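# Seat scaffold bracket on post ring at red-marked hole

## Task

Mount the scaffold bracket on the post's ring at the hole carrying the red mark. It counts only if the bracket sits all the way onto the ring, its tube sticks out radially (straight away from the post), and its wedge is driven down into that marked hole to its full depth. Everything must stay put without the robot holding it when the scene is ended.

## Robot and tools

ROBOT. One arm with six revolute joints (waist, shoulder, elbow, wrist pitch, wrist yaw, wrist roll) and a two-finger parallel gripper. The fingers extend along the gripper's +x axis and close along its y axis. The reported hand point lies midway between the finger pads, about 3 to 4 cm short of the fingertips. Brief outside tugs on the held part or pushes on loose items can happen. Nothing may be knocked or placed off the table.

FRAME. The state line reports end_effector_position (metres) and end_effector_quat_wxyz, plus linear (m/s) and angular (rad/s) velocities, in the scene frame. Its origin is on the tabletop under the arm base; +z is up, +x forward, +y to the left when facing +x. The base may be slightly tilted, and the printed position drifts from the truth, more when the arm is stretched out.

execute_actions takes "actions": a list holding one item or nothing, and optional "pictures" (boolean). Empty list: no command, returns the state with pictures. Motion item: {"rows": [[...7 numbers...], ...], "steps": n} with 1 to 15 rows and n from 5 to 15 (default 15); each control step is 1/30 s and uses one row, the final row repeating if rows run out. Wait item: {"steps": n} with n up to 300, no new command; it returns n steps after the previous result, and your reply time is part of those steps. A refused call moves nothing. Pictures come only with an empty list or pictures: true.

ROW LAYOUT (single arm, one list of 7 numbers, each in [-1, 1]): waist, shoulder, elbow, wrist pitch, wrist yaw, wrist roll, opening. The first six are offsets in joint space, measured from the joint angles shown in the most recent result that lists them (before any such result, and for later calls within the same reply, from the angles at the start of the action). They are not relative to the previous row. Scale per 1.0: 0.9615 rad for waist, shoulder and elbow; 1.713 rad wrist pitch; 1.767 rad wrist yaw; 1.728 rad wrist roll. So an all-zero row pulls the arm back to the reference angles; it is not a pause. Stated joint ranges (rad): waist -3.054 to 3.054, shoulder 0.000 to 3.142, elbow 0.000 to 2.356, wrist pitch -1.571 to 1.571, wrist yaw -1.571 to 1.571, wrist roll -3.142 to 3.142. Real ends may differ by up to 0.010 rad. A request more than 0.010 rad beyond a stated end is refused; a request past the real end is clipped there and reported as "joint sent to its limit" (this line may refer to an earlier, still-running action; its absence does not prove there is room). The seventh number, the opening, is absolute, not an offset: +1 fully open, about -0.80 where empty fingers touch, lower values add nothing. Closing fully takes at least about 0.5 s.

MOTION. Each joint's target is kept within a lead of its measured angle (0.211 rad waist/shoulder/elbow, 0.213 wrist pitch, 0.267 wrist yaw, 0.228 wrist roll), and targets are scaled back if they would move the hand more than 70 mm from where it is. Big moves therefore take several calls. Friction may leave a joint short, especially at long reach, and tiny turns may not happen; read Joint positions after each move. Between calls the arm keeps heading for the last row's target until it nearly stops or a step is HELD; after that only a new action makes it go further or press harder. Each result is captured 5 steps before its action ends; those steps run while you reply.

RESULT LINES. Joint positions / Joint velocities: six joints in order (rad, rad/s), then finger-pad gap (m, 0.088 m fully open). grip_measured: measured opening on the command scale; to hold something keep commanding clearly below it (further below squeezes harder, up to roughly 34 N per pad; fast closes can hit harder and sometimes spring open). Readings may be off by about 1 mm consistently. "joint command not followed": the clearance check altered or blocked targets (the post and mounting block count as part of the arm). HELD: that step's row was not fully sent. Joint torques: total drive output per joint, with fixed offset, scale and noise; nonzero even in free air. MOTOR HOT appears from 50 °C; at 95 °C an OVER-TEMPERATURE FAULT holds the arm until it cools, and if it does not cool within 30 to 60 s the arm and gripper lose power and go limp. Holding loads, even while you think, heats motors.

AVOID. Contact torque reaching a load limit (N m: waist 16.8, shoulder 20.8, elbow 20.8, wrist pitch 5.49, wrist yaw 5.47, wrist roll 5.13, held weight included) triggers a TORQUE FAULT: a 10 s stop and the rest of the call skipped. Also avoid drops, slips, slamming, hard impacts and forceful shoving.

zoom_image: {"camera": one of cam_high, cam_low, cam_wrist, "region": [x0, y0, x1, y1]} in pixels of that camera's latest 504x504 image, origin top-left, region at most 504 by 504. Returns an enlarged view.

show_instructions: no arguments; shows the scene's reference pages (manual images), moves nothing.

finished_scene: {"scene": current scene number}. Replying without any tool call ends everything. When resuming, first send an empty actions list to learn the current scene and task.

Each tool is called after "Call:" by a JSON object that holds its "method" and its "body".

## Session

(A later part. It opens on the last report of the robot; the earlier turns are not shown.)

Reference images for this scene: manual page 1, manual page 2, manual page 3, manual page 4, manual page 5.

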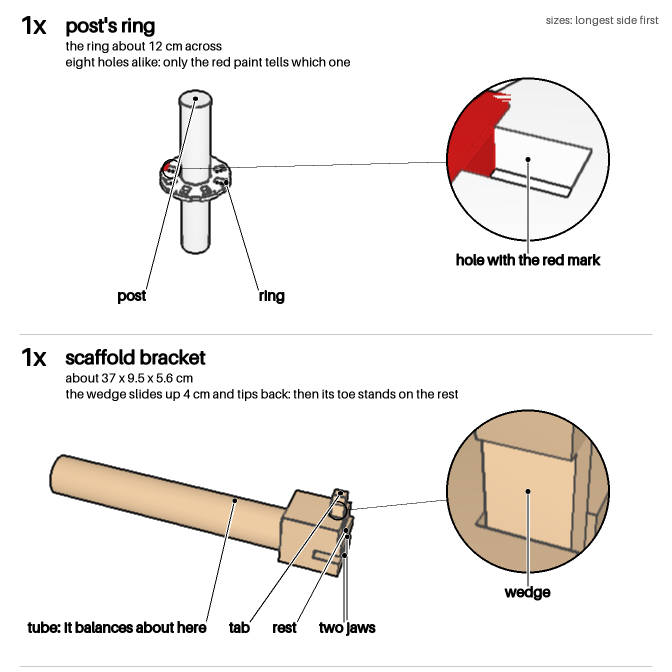

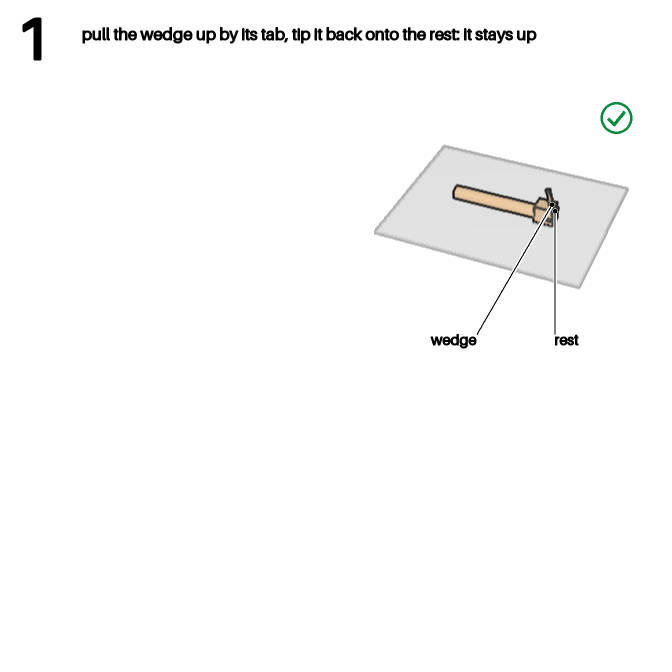

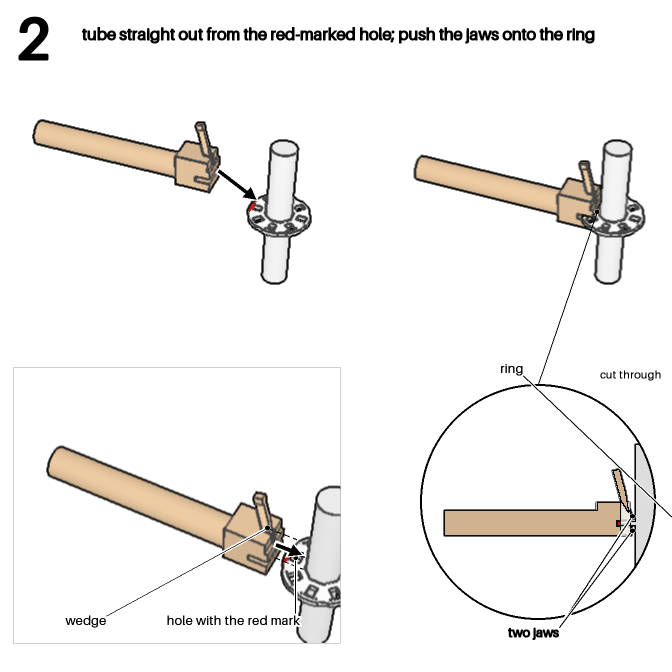

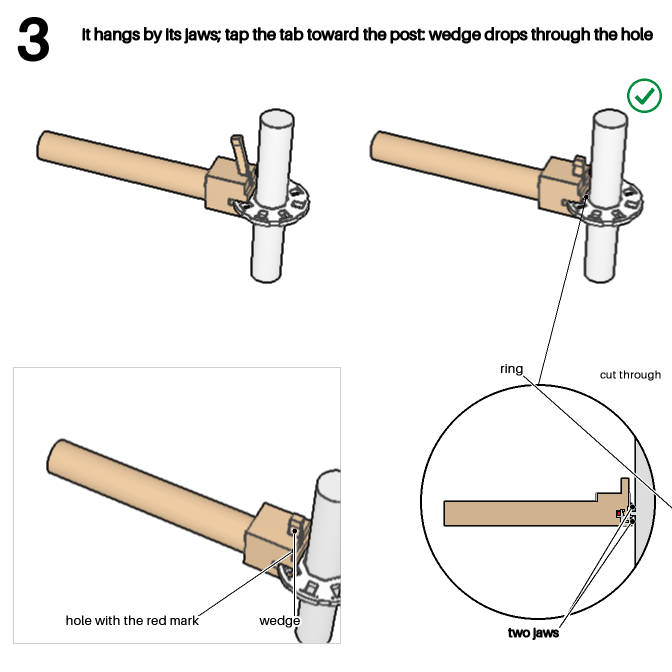

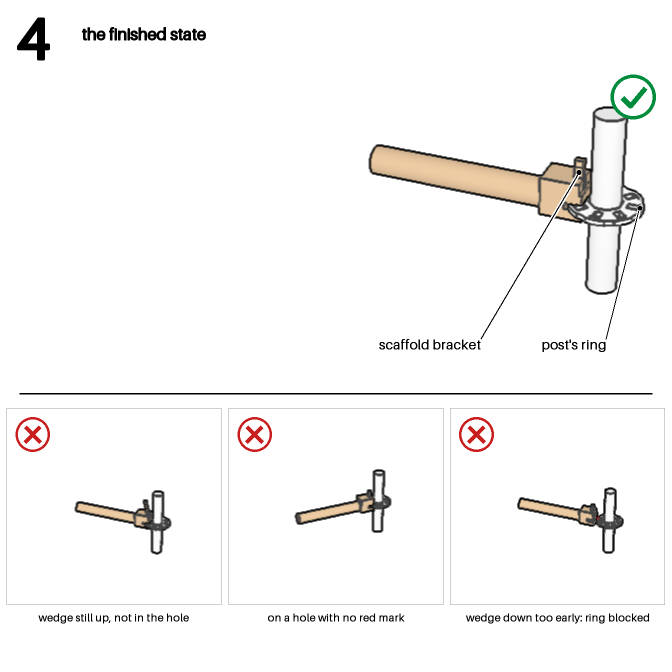

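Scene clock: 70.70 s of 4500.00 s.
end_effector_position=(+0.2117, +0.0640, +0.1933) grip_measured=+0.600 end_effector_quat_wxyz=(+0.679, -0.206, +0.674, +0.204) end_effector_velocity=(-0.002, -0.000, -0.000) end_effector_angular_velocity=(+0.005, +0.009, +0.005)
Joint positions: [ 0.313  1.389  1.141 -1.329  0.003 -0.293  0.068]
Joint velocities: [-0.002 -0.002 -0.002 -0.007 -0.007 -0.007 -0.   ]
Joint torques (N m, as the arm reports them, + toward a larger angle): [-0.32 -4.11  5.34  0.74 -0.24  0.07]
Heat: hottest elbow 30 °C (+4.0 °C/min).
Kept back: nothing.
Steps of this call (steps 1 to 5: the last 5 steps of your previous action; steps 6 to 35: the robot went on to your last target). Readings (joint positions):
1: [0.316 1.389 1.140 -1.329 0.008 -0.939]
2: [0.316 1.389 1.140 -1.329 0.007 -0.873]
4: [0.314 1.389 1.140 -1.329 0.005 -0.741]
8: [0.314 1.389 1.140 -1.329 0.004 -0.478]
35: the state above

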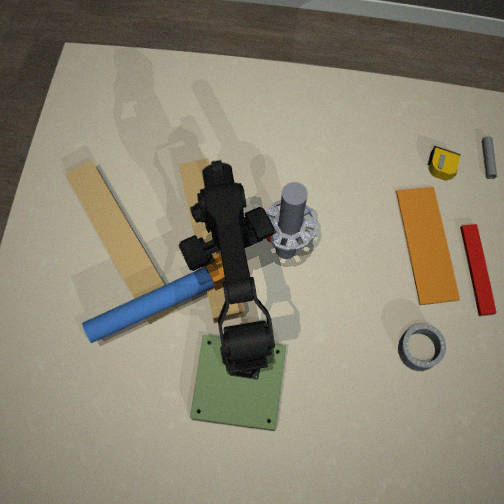

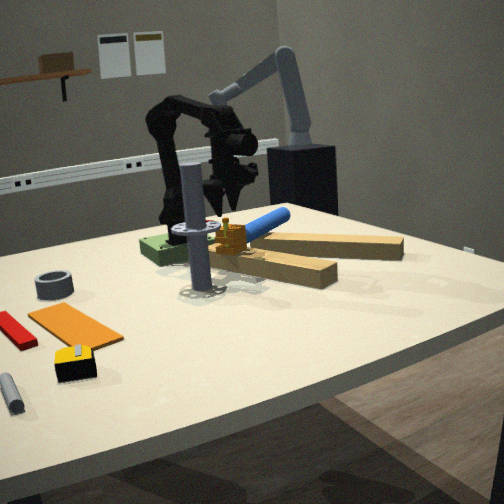

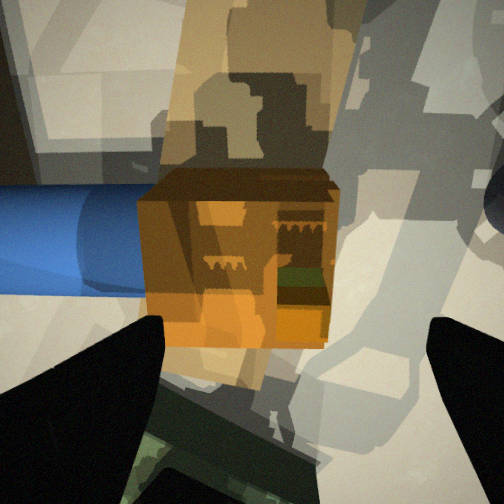

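Call:
{"method": "execute_actions", "body": {"actions": [{"rows":[[0,0.004,-0.095,0.054,0,0,0.4]],"steps":15}], "pictures": false}}

Call:
{"method": "execute_actions", "body": {"actions": [{"steps":10}], "pictures": true}}

Scene clock: 71.40 s of 4500.00 s.
end_effector_position=(+0.2122, +0.0641, +0.1721) grip_measured=+0.405 end_effector_quat_wxyz=(+0.680, -0.206, +0.673, +0.204) end_effector_velocity=(+0.007, +0.002, -0.001) end_effector_angular_velocity=(+0.016, -0.028, +0.000)
Joint positions: [ 0.313  1.392  1.058 -1.241  0.003 -0.293  0.059]
Joint velocities: [-0.007  0.002 -0.002  0.037 -0.007 -0.007 -0.003]
Joint torques (N m, as the arm reports them, + toward a larger angle): [-0.04 -4.62  3.77  0.72 -0.11 -0.02]
Heat: hottest elbow 30 °C (+4.0 °C/min).
Steps of this call (steps 1 to 11: the robot went on to your last target; steps 12 to 21: the first 10 steps of this action). Readings (joint positions):
12: [0.313 1.389 1.130 -1.310 0.003 -0.293]
13: [0.313 1.387 1.113 -1.281 0.003 -0.293]
15: [0.313 1.390 1.082 -1.262 0.003 -0.293]
19: [0.313 1.392 1.059 -1.245 0.003 -0.293]
21: the state above

Scene clock: 71.73 s of 4500.00 s.
end_effector_position=(+0.2125, +0.0642, +0.1720) grip_measured=+0.400 end_effector_quat_wxyz=(+0.681, -0.206, +0.673, +0.204) end_effector_velocity=(-0.005, -0.001, -0.001) end_effector_angular_velocity=(-0.001, +0.028, -0.010)
Joint positions: [ 0.313  1.392  1.058 -1.239  0.003 -0.293  0.059]
Joint velocities: [-0.002  0.002 -0.002 -0.022 -0.007  0.007  0.   ]
Joint torques (N m, as the arm reports them, + toward a larger angle): [ 0.   -4.61  3.8   0.77 -0.1  -0.03]
Heat: hottest elbow 30 °C (+4.0 °C/min).
Kept back: nothing.
Steps of this call (steps 1 to 5: the last 5 steps of your previous action; steps 6 to 10: the robot went on to your last target). Readings (joint positions):
1: [0.313 1.392 1.058 -1.241 0.003 -0.293]
2: [0.313 1.392 1.058 -1.241 0.003 -0.293]
4: [0.313 1.392 1.058 -1.240 0.003 -0.293]
8: [0.313 1.392 1.058 -1.240 0.003 -0.293]
10: the state above

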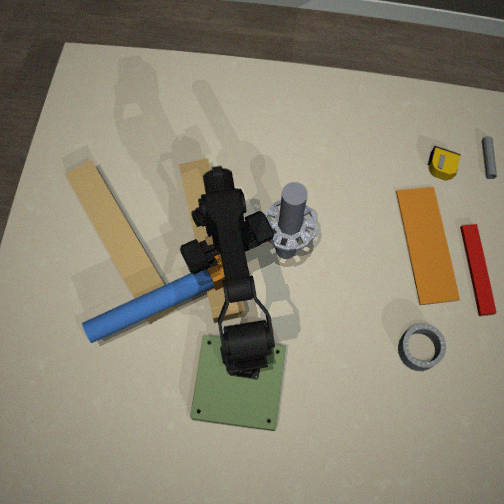

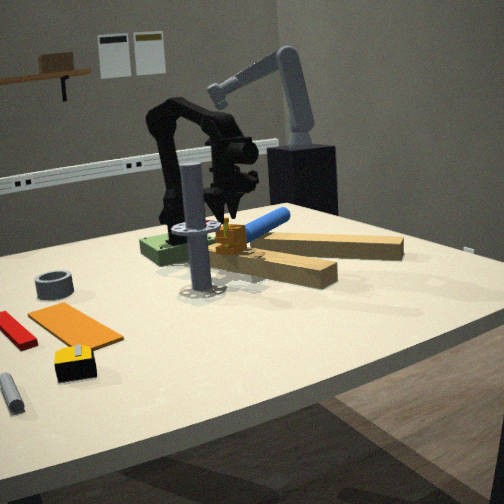

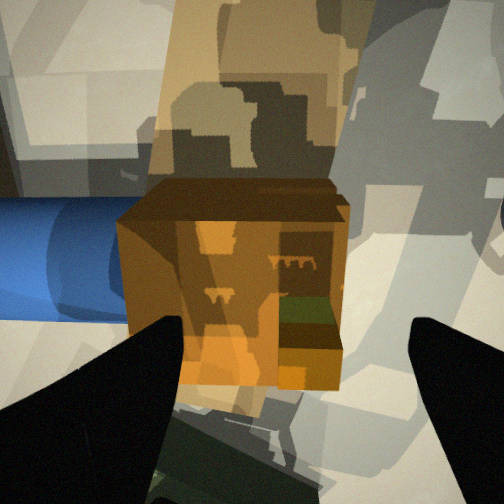

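Call:
{"method": "execute_actions", "body": {"actions": [{"rows":[[-0.02,-0.016,-0.045,0.019,0,-0.011,0.3]],"steps":15}], "pictures": false}}

Call:
{"method": "execute_actions", "body": {"actions": [{"steps":8}], "pictures": true}}

Scene clock: 72.40 s of 4500.00 s.
end_effector_position=(+0.2114, +0.0602, +0.1651) grip_measured=+0.303 end_effector_quat_wxyz=(+0.681, -0.206, +0.672, +0.205) end_effector_velocity=(+0.000, +0.002, +0.003) end_effector_angular_velocity=(+0.027, -0.015, +0.000)
Joint positions: [ 0.297  1.383  1.024 -1.211  0.003 -0.309  0.054]
Joint velocities: [-0.007 -0.017 -0.002  0.007 -0.022 -0.007 -0.001]
Joint torques (N m, as the arm reports them, + toward a larger angle): [-0.32 -5.44  3.85  0.76 -0.1  -0.08]
Heat: hottest elbow 30 °C (+4.0 °C/min).
Steps of this call (steps 1 to 10: the robot went on to your last target; steps 11 to 20: the first 10 steps of this action). Readings (joint positions):
11: [0.312 1.390 1.053 -1.232 0.003 -0.296]
12: [0.308 1.387 1.045 -1.222 0.003 -0.300]
14: [0.301 1.385 1.032 -1.219 0.003 -0.305]
18: [0.297 1.384 1.024 -1.212 0.003 -0.308]
20: the state above

Scene clock: 72.67 s of 4500.00 s.
end_effector_position=(+0.2116, +0.0601, +0.1652) grip_measured=+0.300 end_effector_quat_wxyz=(+0.682, -0.206, +0.671, +0.205) end_effector_velocity=(-0.005, -0.003, -0.000) end_effector_angular_velocity=(-0.013, +0.019, +0.019)
Joint positions: [ 0.297  1.382  1.024 -1.21   0.003 -0.309  0.054]
Joint velocities: [-0.002 -0.002 -0.002 -0.022  0.007 -0.022 -0.   ]
Joint torques (N m, as the arm reports them, + toward a larger angle): [-0.31 -5.5   3.84  0.76 -0.11 -0.08]
Heat: hottest elbow 30 °C (+4.0 °C/min).
Kept back: nothing.
Steps of this call (steps 1 to 5: the last 5 steps of your previous action; steps 6 to 8: the robot went on to your last target). Readings (joint positions):
1: [0.297 1.383 1.024 -1.210 0.003 -0.309]
2: [0.297 1.382 1.024 -1.210 0.003 -0.309]
4: [0.297 1.382 1.024 -1.210 0.003 -0.309]
8: the state above

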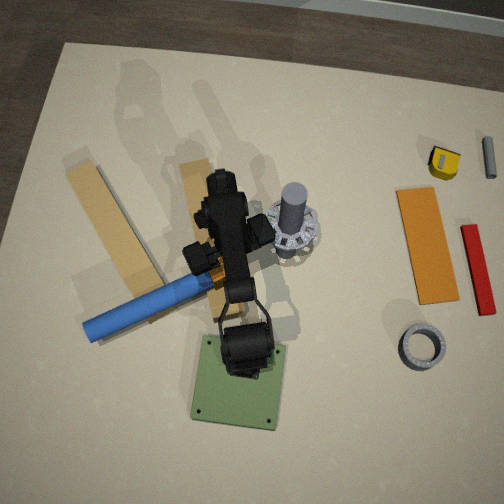

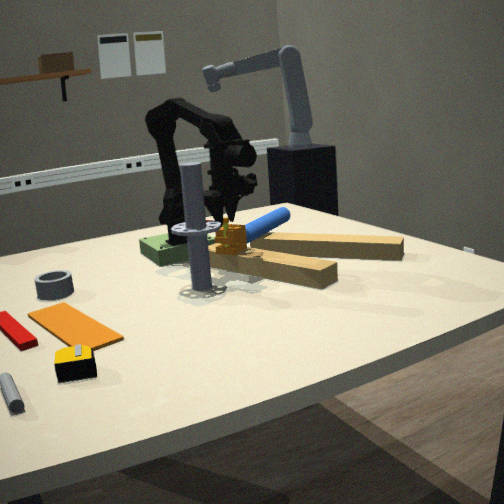

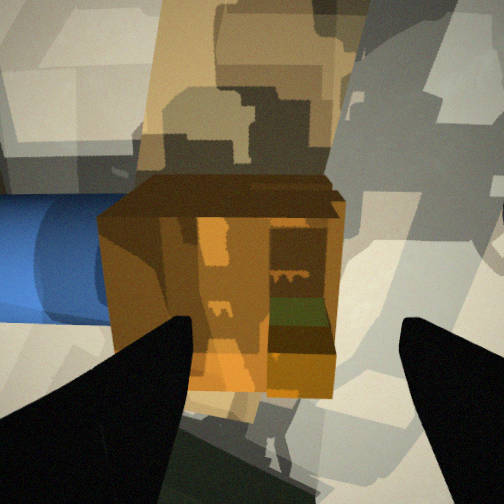

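Centered. Close.

Call:
{"method": "execute_actions", "body": {"actions": [{"rows":[[0,0,0.012,0,0,0,-0.9]],"steps":15}], "pictures": false}}

Call:
{"method": "execute_actions", "body": {"actions": [{"steps":8}], "pictures": true}}

Scene clock: 73.10 s of 4500.00 s.
end_effector_position=(+0.2123, +0.0599, +0.1659) grip_measured=-0.478 end_effector_quat_wxyz=(+0.683, -0.207, +0.670, +0.203) end_effector_velocity=(-0.005, -0.003, -0.000) end_effector_angular_velocity=(-0.013, +0.019, +0.005)
Joint positions: [ 0.297  1.382  1.026 -1.21   0.006 -0.309  0.016]
Joint velocities: [-0.002 -0.002 -0.002 -0.022  0.007 -0.007 -0.   ]
Joint torques (N m, as the arm reports them, + toward a larger angle): [ 0.02 -4.8   5.38  0.55 -0.23 -0.01]
Heat: hottest elbow 30 °C (+3.0 °C/min).
Steps of this call (steps 1 to 3: the robot went on to your last target; steps 4 to 13: the first 10 steps of this action). Readings (joint positions):
4: [0.297 1.382 1.023 -1.210 0.003 -0.309]
5: [0.297 1.382 1.024 -1.210 0.003 -0.309]
7: [0.297 1.382 1.024 -1.210 0.003 -0.309]
11: [0.297 1.382 1.026 -1.210 0.006 -0.309]
13: the state above

Scene clock: 73.37 s of 4500.00 s.
end_effector_position=(+0.2124, +0.0598, +0.1660) grip_measured=-0.478 end_effector_quat_wxyz=(+0.683, -0.207, +0.670, +0.203) end_effector_velocity=(+0.001, +0.001, -0.000) end_effector_angular_velocity=(+0.009, -0.005, +0.005)
Joint positions: [ 0.297  1.382  1.027 -1.21   0.007 -0.309  0.016]
Joint velocities: [-0.002 -0.002 -0.002  0.007 -0.007 -0.007 -0.   ]
Joint torques (N m, as the arm reports them, + toward a larger angle): [-0.06 -4.74  5.33  0.54 -0.28 -0.02]
Heat: hottest elbow 30 °C (+3.0 °C/min).
Kept back: nothing.
Steps of this call (steps 1 to 5: the last 5 steps of your previous action; steps 6 to 8: the robot went on to your last target). Readings (joint positions):
1: [0.297 1.382 1.026 -1.210 0.007 -0.309]
2: [0.297 1.382 1.026 -1.210 0.007 -0.309]
4: [0.297 1.382 1.026 -1.210 0.007 -0.309]
8: the state above

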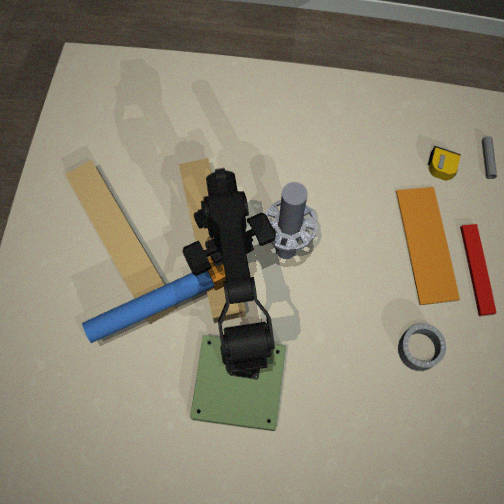

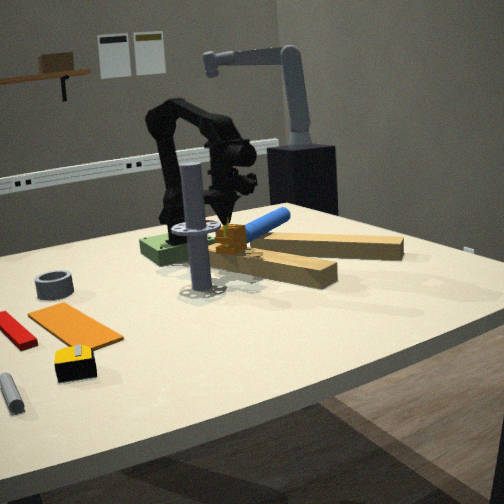

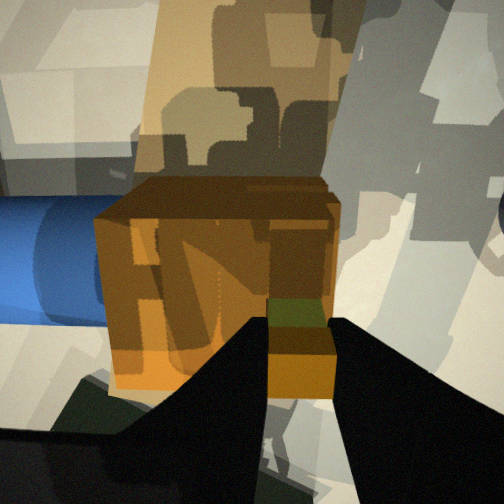

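Call:
{"method": "execute_actions", "body": {"actions": [{"rows":[[0,0,0.06,-0.033,0,0,-0.9],[0,0,0.12,-0.066,0,0,-0.9],[0,-0.004,0.172,-0.094,0,0,-0.9]],"steps":15}], "pictures": false}}

Call:
{"method": "execute_actions", "body": {"actions": [{"steps":10}], "pictures": true}}

Scene clock: 74.90 s of 4500.00 s.
end_effector_position=(+0.2133, +0.0597, +0.2050) grip_measured=-0.482 end_effector_quat_wxyz=(+0.684, -0.209, +0.668, +0.204) end_effector_velocity=(-0.005, -0.002, +0.009) end_effector_angular_velocity=(+0.004, +0.014, +0.000)
Joint positions: [ 0.297  1.377  1.177 -1.361  0.009 -0.314  0.015]
Joint velocities: [-0.007 -0.007  0.032 -0.051 -0.007 -0.007 -0.   ]
Joint torques (N m, as the arm reports them, + toward a larger angle): [ 0.04 -4.65  5.63  0.28 -0.19  0.13]
Heat: hottest elbow 30 °C (+3.0 °C/min).
Steps of this call (steps 1 to 15: the robot went on to your last target; steps 16 to 36: nothing new was sent; steps 37 to 46: the first 10 steps of this action). Readings (joint positions):
37: [0.297 1.382 1.034 -1.217 0.009 -0.309]
38: [0.296 1.385 1.053 -1.242 0.009 -0.308]
40: [0.296 1.387 1.117 -1.312 0.009 -0.308]
44: [0.297 1.377 1.174 -1.358 0.009 -0.314]
46: the state above

Scene clock: 75.23 s of 4500.00 s.
end_effector_position=(+0.2131, +0.0596, +0.2063) grip_measured=-0.482 end_effector_quat_wxyz=(+0.684, -0.209, +0.668, +0.204) end_effector_velocity=(-0.005, -0.001, -0.000) end_effector_angular_velocity=(+0.001, +0.023, +0.005)
Joint positions: [ 0.297  1.377  1.183 -1.366  0.009 -0.313  0.015]
Joint velocities: [-0.002 -0.002 -0.002 -0.022 -0.007 -0.007 -0.   ]
Joint torques (N m, as the arm reports them, + toward a larger angle): [-0.02 -4.63  5.45  0.27 -0.16  0.12]
Heat: hottest elbow 30 °C (+3.0 °C/min).
Kept back: nothing.
Steps of this call (steps 1 to 5: the last 5 steps of your previous action; steps 6 to 10: the robot went on to your last target). Readings (joint positions):
1: [0.297 1.377 1.179 -1.363 0.009 -0.314]
2: [0.297 1.377 1.180 -1.364 0.009 -0.313]
4: [0.297 1.377 1.182 -1.366 0.009 -0.313]
8: [0.297 1.377 1.182 -1.366 0.009 -0.313]
10: the state above

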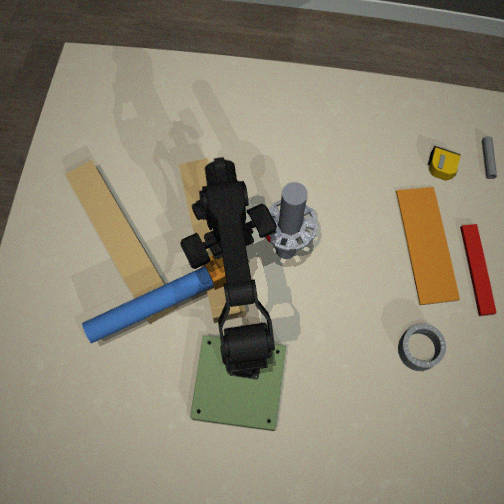

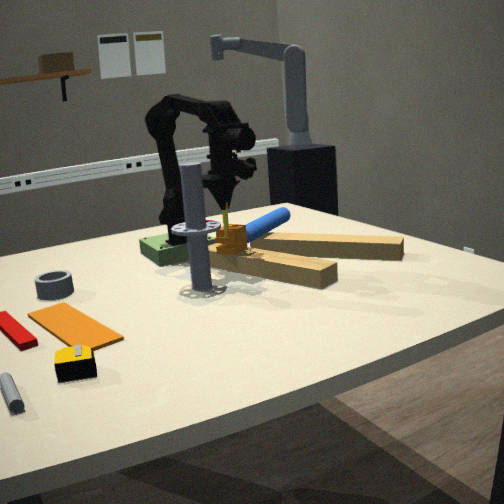

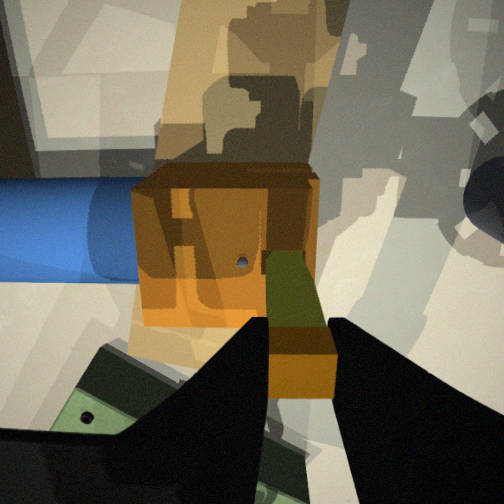

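Call:
{"method": "execute_actions", "body": {"actions": [{"rows":[[0.04,-0.01,-0.01,0.006,0.02,0.022,-0.9],[0.08,-0.02,-0.02,0.012,0.041,0.045,-0.9],[0.12,-0.03,-0.03,0.018,0.062,0.067,-0.9],[0.161,-0.042,-0.04,0.024,0.082,0.09,-0.9]],"steps":15}], "pictures": false}}

Call:
{"method": "execute_actions", "body": {"actions": [{"steps":10}], "pictures": true}}

Scene clock: 76.00 s of 4500.00 s.
end_effector_position=(+0.2086, +0.0715, +0.2051) grip_measured=-0.482 end_effector_quat_wxyz=(+0.697, -0.256, +0.650, +0.159) end_effector_velocity=(-0.008, +0.005, -0.002) end_effector_angular_velocity=(-0.025, -0.027, -0.020)
Joint positions: [ 0.445  1.348  1.148 -1.335  0.143 -0.173  0.015]
Joint velocities: [ 0.061 -0.027 -0.032  0.007  0.037  0.081 -0.   ]
Joint torques (N m, as the arm reports them, + toward a larger angle): [ 0.   -5.78  4.55  1.18  0.17  0.25]
Heat: hottest elbow 30 °C (+3.0 °C/min).
Steps of this call (steps 1 to 13: the robot went on to your last target; steps 14 to 23: the first 10 steps of this action). Readings (joint positions):
14: [0.301 1.377 1.183 -1.367 0.013 -0.307]
15: [0.315 1.376 1.181 -1.366 0.027 -0.289]
17: [0.370 1.365 1.169 -1.355 0.079 -0.236]
21: [0.438 1.350 1.151 -1.336 0.137 -0.181]
23: the state above

Scene clock: 76.33 s of 4500.00 s.
end_effector_position=(+0.2082, +0.0718, +0.2049) grip_measured=-0.482 end_effector_quat_wxyz=(+0.698, -0.257, +0.650, +0.157) end_effector_velocity=(-0.003, +0.001, +0.000) end_effector_angular_velocity=(+0.018, +0.012, +0.006)
Joint positions: [ 0.45   1.347  1.146 -1.334  0.149 -0.166  0.015]
Joint velocities: [-0.002 -0.007 -0.002 -0.007 -0.022 -0.007 -0.   ]
Joint torques (N m, as the arm reports them, + toward a larger angle): [-0.09 -5.76  4.56  1.22  0.23  0.23]
Heat: hottest elbow 30 °C (+3.0 °C/min).
Kept back: nothing.
Steps of this call (steps 1 to 5: the last 5 steps of your previous action; steps 6 to 10: the robot went on to your last target). Readings (joint positions):
1: [0.446 1.348 1.148 -1.335 0.145 -0.171]
2: [0.448 1.348 1.147 -1.335 0.146 -0.169]
4: [0.449 1.347 1.146 -1.334 0.148 -0.168]
8: [0.450 1.347 1.146 -1.334 0.149 -0.166]
10: the state above

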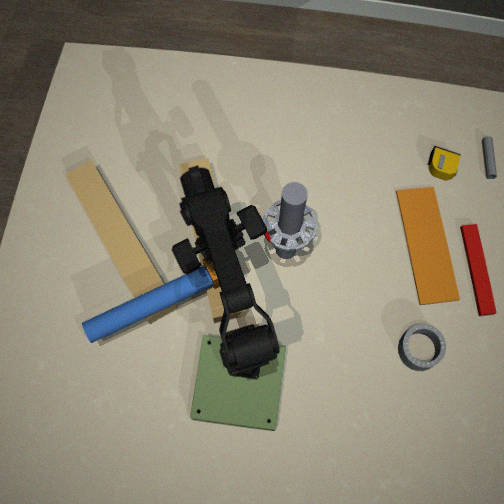

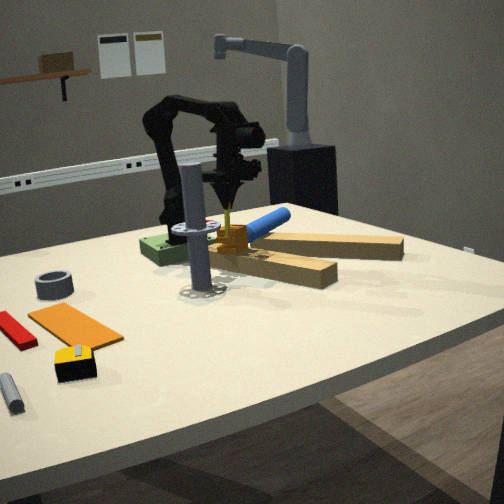

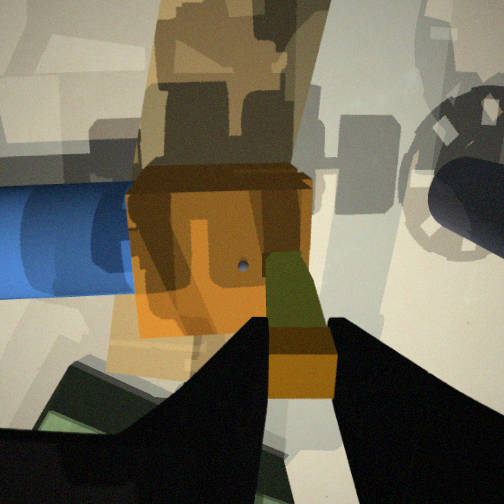

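Call:
{"method": "execute_actions", "body": {"actions": [{"rows":[[0.04,-0.01,-0.01,0.006,0.02,0.022,-0.9],[0.08,-0.02,-0.02,0.012,0.041,0.045,-0.9],[0.12,-0.03,-0.03,0.018,0.062,0.067,-0.9],[0.161,-0.042,-0.04,0.024,0.082,0.09,-0.9]],"steps":15}], "pictures": false}}

Call:
{"method": "execute_actions", "body": {"actions": [{"steps":10}], "pictures": true}}

Scene clock: 84.33 s of 4500.00 s.
end_effector_position=(+0.2033, +0.0851, +0.2054) grip_measured=-0.482 end_effector_quat_wxyz=(+0.720, -0.295, +0.617, +0.119) end_effector_velocity=(-0.005, +0.002, -0.001) end_effector_angular_velocity=(-0.025, -0.046, -0.025)
Joint positions: [ 0.6    1.318  1.109 -1.304  0.278 -0.027  0.015]
Joint velocities: [ 0.056 -0.022 -0.027  0.007  0.051  0.081 -0.   ]
Joint torques (N m, as the arm reports them, + toward a larger angle): [-0.14 -5.59  4.71  1.26  0.53  0.26]
Heat: hottest elbow 30 °C (+2.0 °C/min).
Steps of this call (steps 1 to 15: the robot went on to your last target; steps 16 to 230: nothing new was sent; steps 231 to 240: the first 10 steps of this action). Readings (joint positions):
231: [0.455 1.346 1.144 -1.332 0.154 -0.158]
232: [0.470 1.345 1.141 -1.330 0.170 -0.141]
234: [0.524 1.336 1.126 -1.320 0.222 -0.090]
238: [0.593 1.321 1.111 -1.305 0.272 -0.035]
240: the state above

Scene clock: 84.67 s of 4500.00 s.
end_effector_position=(+0.2031, +0.0853, +0.2049) grip_measured=-0.482 end_effector_quat_wxyz=(+0.721, -0.295, +0.617, +0.116) end_effector_velocity=(-0.000, -0.002, +0.001) end_effector_angular_velocity=(-0.009, -0.001, +0.004)
Joint positions: [ 0.605  1.318  1.106 -1.302  0.283 -0.019  0.015]
Joint velocities: [-0.002 -0.002  0.002 -0.007  0.007 -0.007  0.   ]
Joint torques (N m, as the arm reports them, + toward a larger angle): [-0.07 -5.77  4.85  1.27  0.59  0.28]
Heat: hottest elbow 30 °C (+2.0 °C/min).
Kept back: nothing.
Steps of this call (steps 1 to 5: the last 5 steps of your previous action; steps 6 to 10: the robot went on to your last target). Readings (joint positions):
1: [0.602 1.318 1.109 -1.303 0.280 -0.024]
2: [0.603 1.318 1.108 -1.302 0.281 -0.022]
4: [0.604 1.318 1.107 -1.302 0.282 -0.021]
8: [0.605 1.318 1.106 -1.302 0.283 -0.019]
10: the state above

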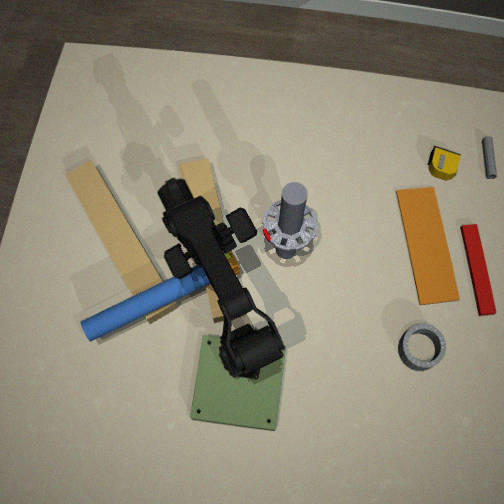

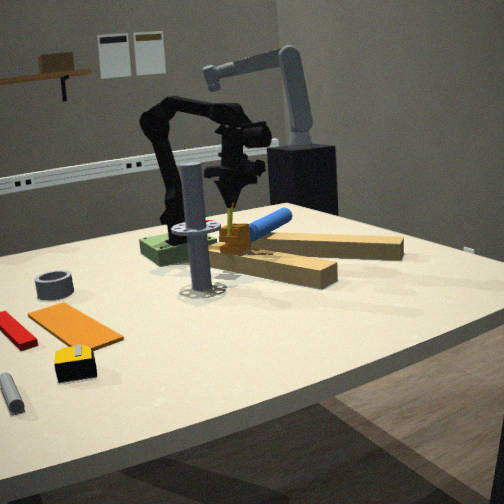

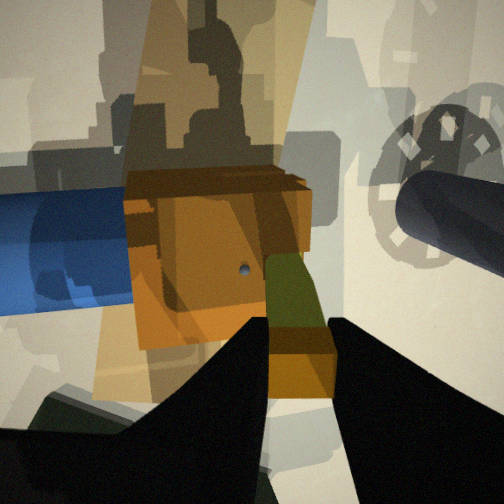

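Call:
{"method": "execute_actions", "body": {"actions": [{"rows":[[0,0,-0.025,0.014,0,0,-0.9]],"steps":12}], "pictures": false}}

Call:
{"method": "execute_actions", "body": {"actions": [{"rows":[[0,0,0.01,0,0,0,-0.42],[0,0,0.01,0,0,0,-0.38],[0,0,0.01,0,0,0,-0.33],[0,0,0.01,0,0,0,-0.25],[0,0,0.01,0,0,0,-0.1]],"steps":15}], "pictures": true}}

Scene clock: 85.13 s of 4500.00 s.
end_effector_position=(+0.2033, +0.0853, +0.2015) grip_measured=-0.482 end_effector_quat_wxyz=(+0.720, -0.296, +0.616, +0.116) end_effector_velocity=(-0.004, -0.004, -0.001) end_effector_angular_velocity=(-0.008, +0.024, +0.000)
Joint positions: [ 0.604  1.318  1.093 -1.287  0.284 -0.021  0.015]
Joint velocities: [-0.007 -0.002 -0.002 -0.022 -0.007 -0.007 -0.   ]
Joint torques (N m, as the arm reports them, + toward a larger angle): [ 0.03 -4.45  3.89  1.28  0.15  0.06]
Heat: hottest elbow 30 °C (+2.0 °C/min).
Steps of this call (steps 1 to 7: the robot went on to your last target; steps 8 to 14: the first 7 steps of this action). Readings (joint positions):
8: [0.605 1.318 1.103 -1.299 0.284 -0.019]
9: [0.605 1.318 1.099 -1.294 0.284 -0.020]
11: [0.605 1.318 1.094 -1.288 0.284 -0.020]
14: the state above

Scene clock: 85.63 s of 4500.00 s.
end_effector_position=(+0.2037, +0.0854, +0.2016) grip_measured=-0.137 end_effector_quat_wxyz=(+0.721, -0.296, +0.616, +0.116) end_effector_velocity=(-0.001, +0.003, -0.001) end_effector_angular_velocity=(+0.024, +0.005, -0.008)
Joint positions: [ 0.604  1.318  1.093 -1.286  0.284 -0.022  0.032]
Joint velocities: [-0.002 -0.002 -0.002  0.007 -0.022  0.007  0.019]
Joint torques (N m, as the arm reports them, + toward a larger angle): [-0.09 -4.4   5.5   0.63  0.1   0.01]
Heat: hottest elbow 30 °C (+2.0 °C/min).
Steps of this call (steps 1 to 5: the last 5 steps of your previous action; steps 6 to 15: the first 10 steps of this action, its rows measured from where the robot was after step 5). Readings (joint positions):
5: [0.604 1.318 1.092 -1.287 0.284 -0.021]
6: [0.604 1.318 1.092 -1.287 0.284 -0.021]
7: [0.604 1.318 1.092 -1.287 0.284 -0.022]
9: [0.604 1.318 1.092 -1.286 0.284 -0.022]
13: [0.604 1.318 1.093 -1.286 0.284 -0.022]
15: the state above

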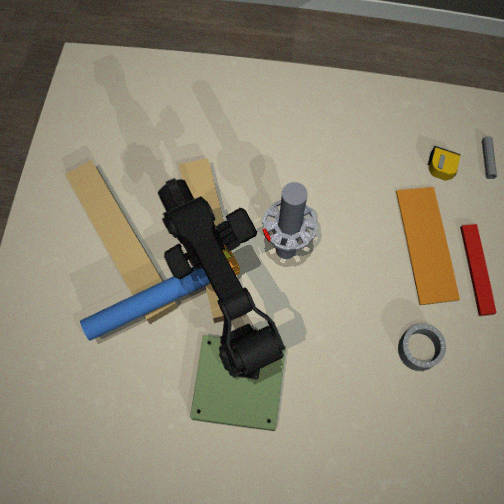

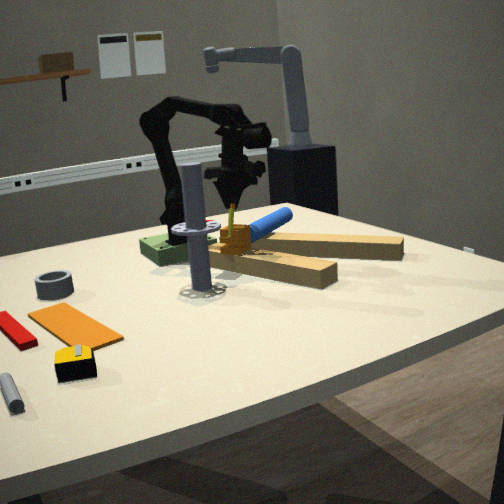

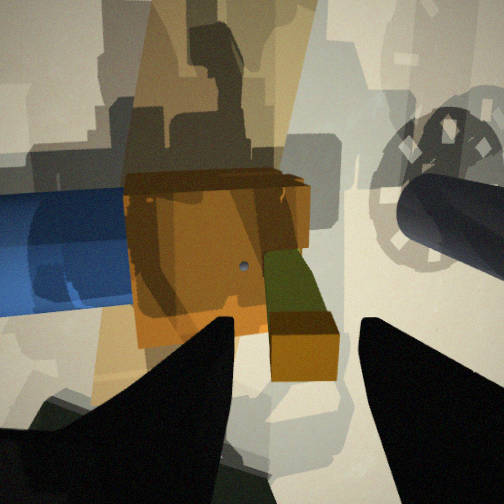

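Call:
{"method": "execute_actions", "body": {"actions": [{"rows":[[0,0,0.05,-0.03,0,0,0.95],[0,0,0.1,-0.06,0,0,0.95],[0,0,0.16,-0.09,0,0,0.95],[0,0,0.22,-0.125,0,0,0.95]],"steps":15}], "pictures": true}}

Scene clock: 86.57 s of 4500.00 s.
end_effector_position=(+0.1981, +0.0818, +0.2531) grip_measured=+0.962 end_effector_quat_wxyz=(+0.723, -0.295, +0.613, +0.116) end_effector_velocity=(-0.016, -0.010, +0.003) end_effector_angular_velocity=(-0.037, +0.069, +0.005)
Joint positions: [ 0.604  1.313  1.295 -1.486  0.285 -0.022  0.086]
Joint velocities: [-0.002 -0.007  0.012 -0.095 -0.007 -0.007 -0.009]
Joint torques (N m, as the arm reports them, + toward a larger angle): [-0.09 -3.65  5.2   0.43  0.13  0.  ]
Heat: hottest elbow 30 °C (+2.0 °C/min).
Steps of this call (steps 1 to 5: the last 5 steps of your previous action; steps 6 to 15: the robot went on to your last target; steps 16 to 18: nothing new was sent; steps 19 to 28: the first 10 steps of this action). Readings (joint positions):
19: [0.604 1.318 1.099 -1.295 0.285 -0.022]
20: [0.604 1.320 1.115 -1.321 0.285 -0.022]
22: [0.604 1.323 1.179 -1.397 0.285 -0.022]
26: [0.604 1.313 1.286 -1.472 0.285 -0.022]
28: the state above

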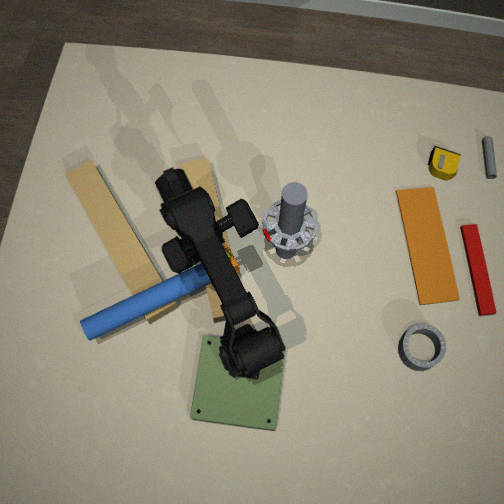

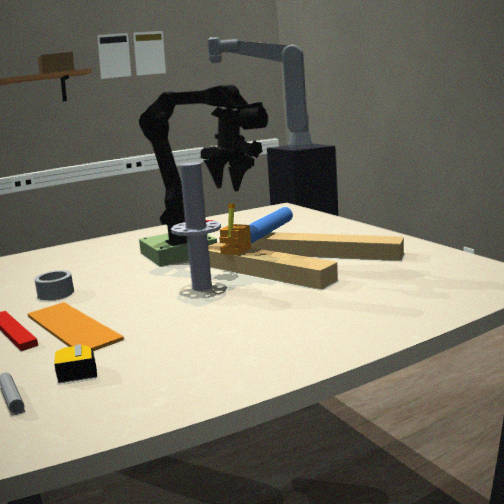

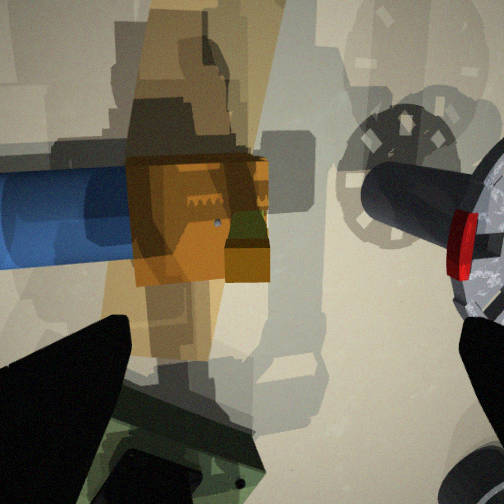

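Call:
{"method": "execute_actions", "body": {"actions": [{"rows":[[0.329,0.03,-0.04,0.02,-0.161,-0.711,0.95],[0.329,0.03,-0.04,0.02,-0.161,-0.711,0.95],[0.329,0.03,-0.04,0.02,-0.161,-0.711,0.95],[0.329,0.03,-0.04,0.02,-0.161,-0.711,0.95],[0.329,0.03,-0.04,0.02,-0.161,-0.711,0.95],[0.329,0.075,-0.135,0.073,-0.161,-0.711,0.95]],"steps":15}], "pictures": false}}

Call:
{"method": "execute_actions", "body": {"actions": [{"steps":25}], "pictures": true}}

Scene clock: 87.30 s of 4500.00 s.
end_effector_position=(+0.1374, +0.1705, +0.2071) grip_measured=+0.950 end_effector_quat_wxyz=(+0.510, -0.501, +0.500, +0.489) end_effector_velocity=(-0.031, -0.002, -0.132) end_effector_angular_velocity=(-0.317, +0.327, +2.020)
Joint positions: [ 0.912  1.376  1.186 -1.381  0.011 -0.656  0.086]
Joint velocities: [ 0.051  0.237 -0.335  0.154 -0.081 -1.971  0.   ]
Joint torques (N m, as the arm reports them, + toward a larger angle): [ 0.12 -5.85  4.97  0.76 -0.23 -0.08]
Heat: hottest elbow 30 °C (+1.0 °C/min).
Steps of this call (steps 1 to 5: the last 5 steps of your previous action; steps 6 to 12: the robot went on to your last target; steps 13 to 22: the first 10 steps of this action). Readings (joint positions):
13: [0.620 1.316 1.294 -1.494 0.252 -0.065]
14: [0.670 1.317 1.290 -1.482 0.177 -0.128]
16: [0.792 1.328 1.280 -1.463 0.078 -0.260]
20: [0.905 1.355 1.216 -1.397 0.017 -0.524]
22: the state above

Scene clock: 88.13 s of 4500.00 s.
end_effector_position=(+0.1363, +0.1730, +0.2017) grip_measured=+0.950 end_effector_quat_wxyz=(-0.338, +0.625, -0.335, -0.618) end_effector_velocity=(+0.000, +0.001, -0.000) end_effector_angular_velocity=(+0.010, +0.001, +0.005)
Joint positions: [ 0.918  1.384  1.172 -1.364  0.003 -1.248  0.086]
Joint velocities: [-0.002 -0.002 -0.002  0.007 -0.007 -0.007 -0.   ]
Joint torques (N m, as the arm reports them, + toward a larger angle): [ 0.21 -4.72  4.    0.7  -0.28 -0.08]
Heat: hottest elbow 30 °C (+1.0 °C/min).
Kept back: nothing.
Steps of this call (steps 1 to 5: the last 5 steps of your previous action; steps 6 to 25: the robot went on to your last target). Readings (joint positions):
1: [0.913 1.382 1.178 -1.376 0.009 -0.722]
2: [0.915 1.384 1.173 -1.373 0.007 -0.788]
4: [0.916 1.384 1.172 -1.368 0.005 -0.919]
8: [0.918 1.384 1.172 -1.365 0.003 -1.154]
25: the state above

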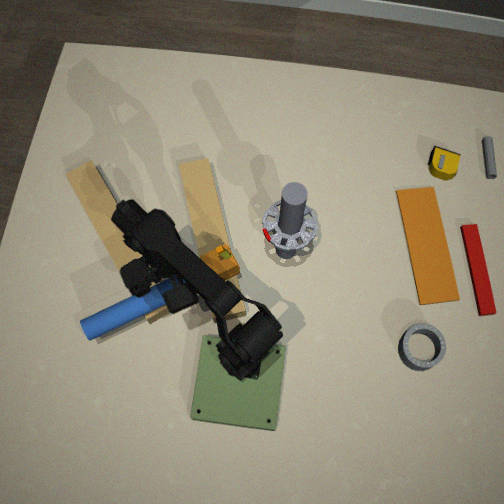

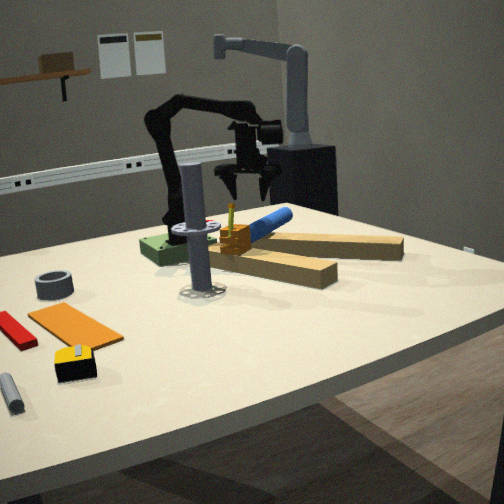

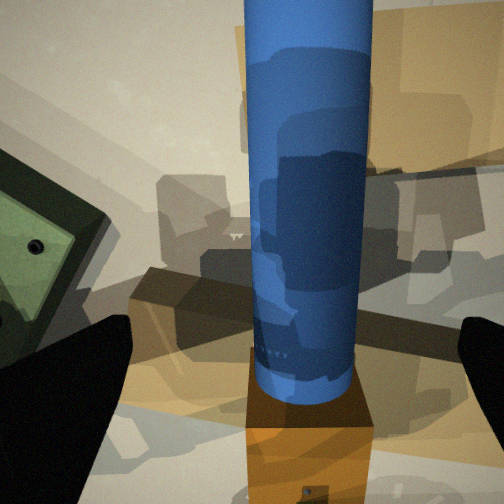

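Call:
{"method": "execute_actions", "body": {"actions": [{"rows":[[0.106,0.06,-0.05,0.06,0,0.059,0.95],[0.106,0.06,-0.05,0.06,0,0.059,0.95],[0.106,0.06,-0.05,0.06,0,0.059,0.95],[0.106,0.09,-0.15,0.13,0,0.059,0.95],[0.106,0.11,-0.22,0.18,0,0.059,0.95],[0.106,0.12,-0.25,0.205,0,0.059,0.95]],"steps":15}], "pictures": false}}

Call:
{"method": "execute_actions", "body": {"actions": [{"steps":12}], "pictures": true}}

Scene clock: 89.17 s of 4500.00 s.
end_effector_position=(+0.1259, +0.1960, +0.1208) grip_measured=+0.950 end_effector_quat_wxyz=(-0.328, +0.625, -0.345, -0.619) end_effector_velocity=(-0.023, -0.027, -0.109) end_effector_angular_velocity=(-0.101, +0.091, -0.016)
Joint positions: [ 1.016  1.5    0.945 -1.051  0.002 -1.151  0.086]
Joint velocities: [ 0.007  0.11  -0.354  0.33  -0.022  0.022 -0.   ]
Joint torques (N m, as the arm reports them, + toward a larger angle): [ 0.11 -6.5   5.53  1.05 -0.09  0.04]
Heat: hottest elbow 30 °C (+1.0 °C/min).
Steps of this call (steps 1 to 15: the robot went on to your last target; steps 16 to 21: nothing new was sent; steps 22 to 31: the first 10 steps of this action). Readings (joint positions):
22: [0.928 1.390 1.166 -1.349 0.006 -1.226]
23: [0.953 1.396 1.158 -1.316 0.006 -1.202]
25: [0.995 1.422 1.133 -1.260 0.003 -1.174]
29: [1.015 1.482 0.985 -1.078 0.002 -1.154]
31: the state above

Scene clock: 89.57 s of 4500.00 s.
end_effector_position=(+0.1282, +0.2000, +0.1181) grip_measured=+0.950 end_effector_quat_wxyz=(-0.337, +0.625, -0.337, -0.618) end_effector_velocity=(+0.000, +0.001, -0.000) end_effector_angular_velocity=(+0.010, +0.002, -0.010)
Joint positions: [ 1.017  1.502  0.936 -1.016  0.002 -1.148  0.086]
Joint velocities: [-0.002 -0.002 -0.002  0.007 -0.007  0.007  0.   ]
Joint torques (N m, as the arm reports them, + toward a larger angle): [ 0.15 -5.65  3.86  0.68 -0.12  0.06]
Heat: hottest elbow 30 °C (+1.0 °C/min).
Kept back: nothing.
Steps of this call (steps 1 to 5: the last 5 steps of your previous action; steps 6 to 12: the robot went on to your last target). Readings (joint positions):
1: [1.016 1.502 0.938 -1.040 0.002 -1.150]
2: [1.016 1.502 0.936 -1.032 0.002 -1.150]
4: [1.016 1.502 0.936 -1.020 0.002 -1.149]
8: [1.017 1.502 0.936 -1.017 0.002 -1.149]
12: the state above

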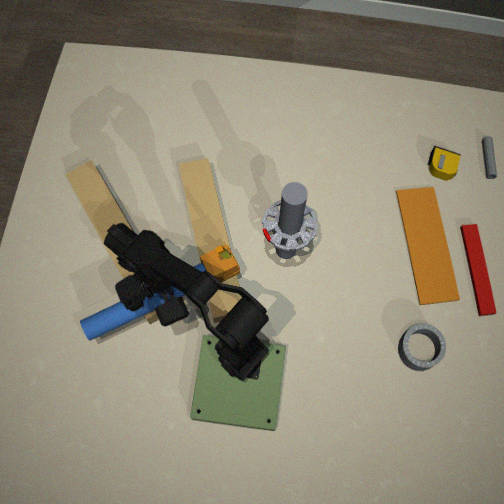

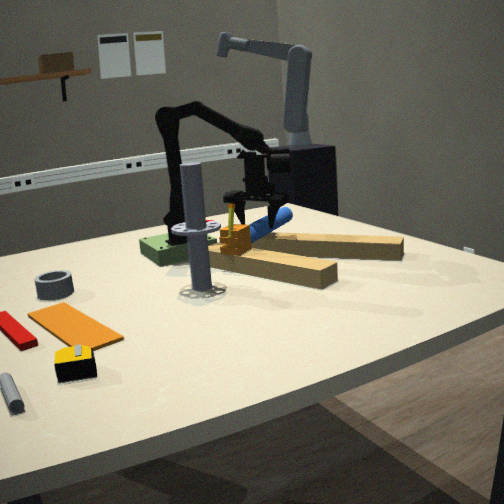

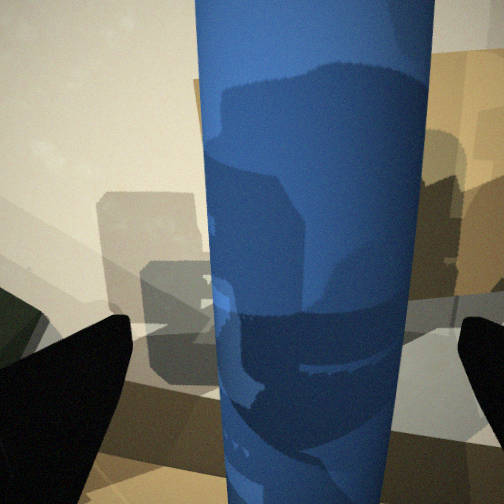

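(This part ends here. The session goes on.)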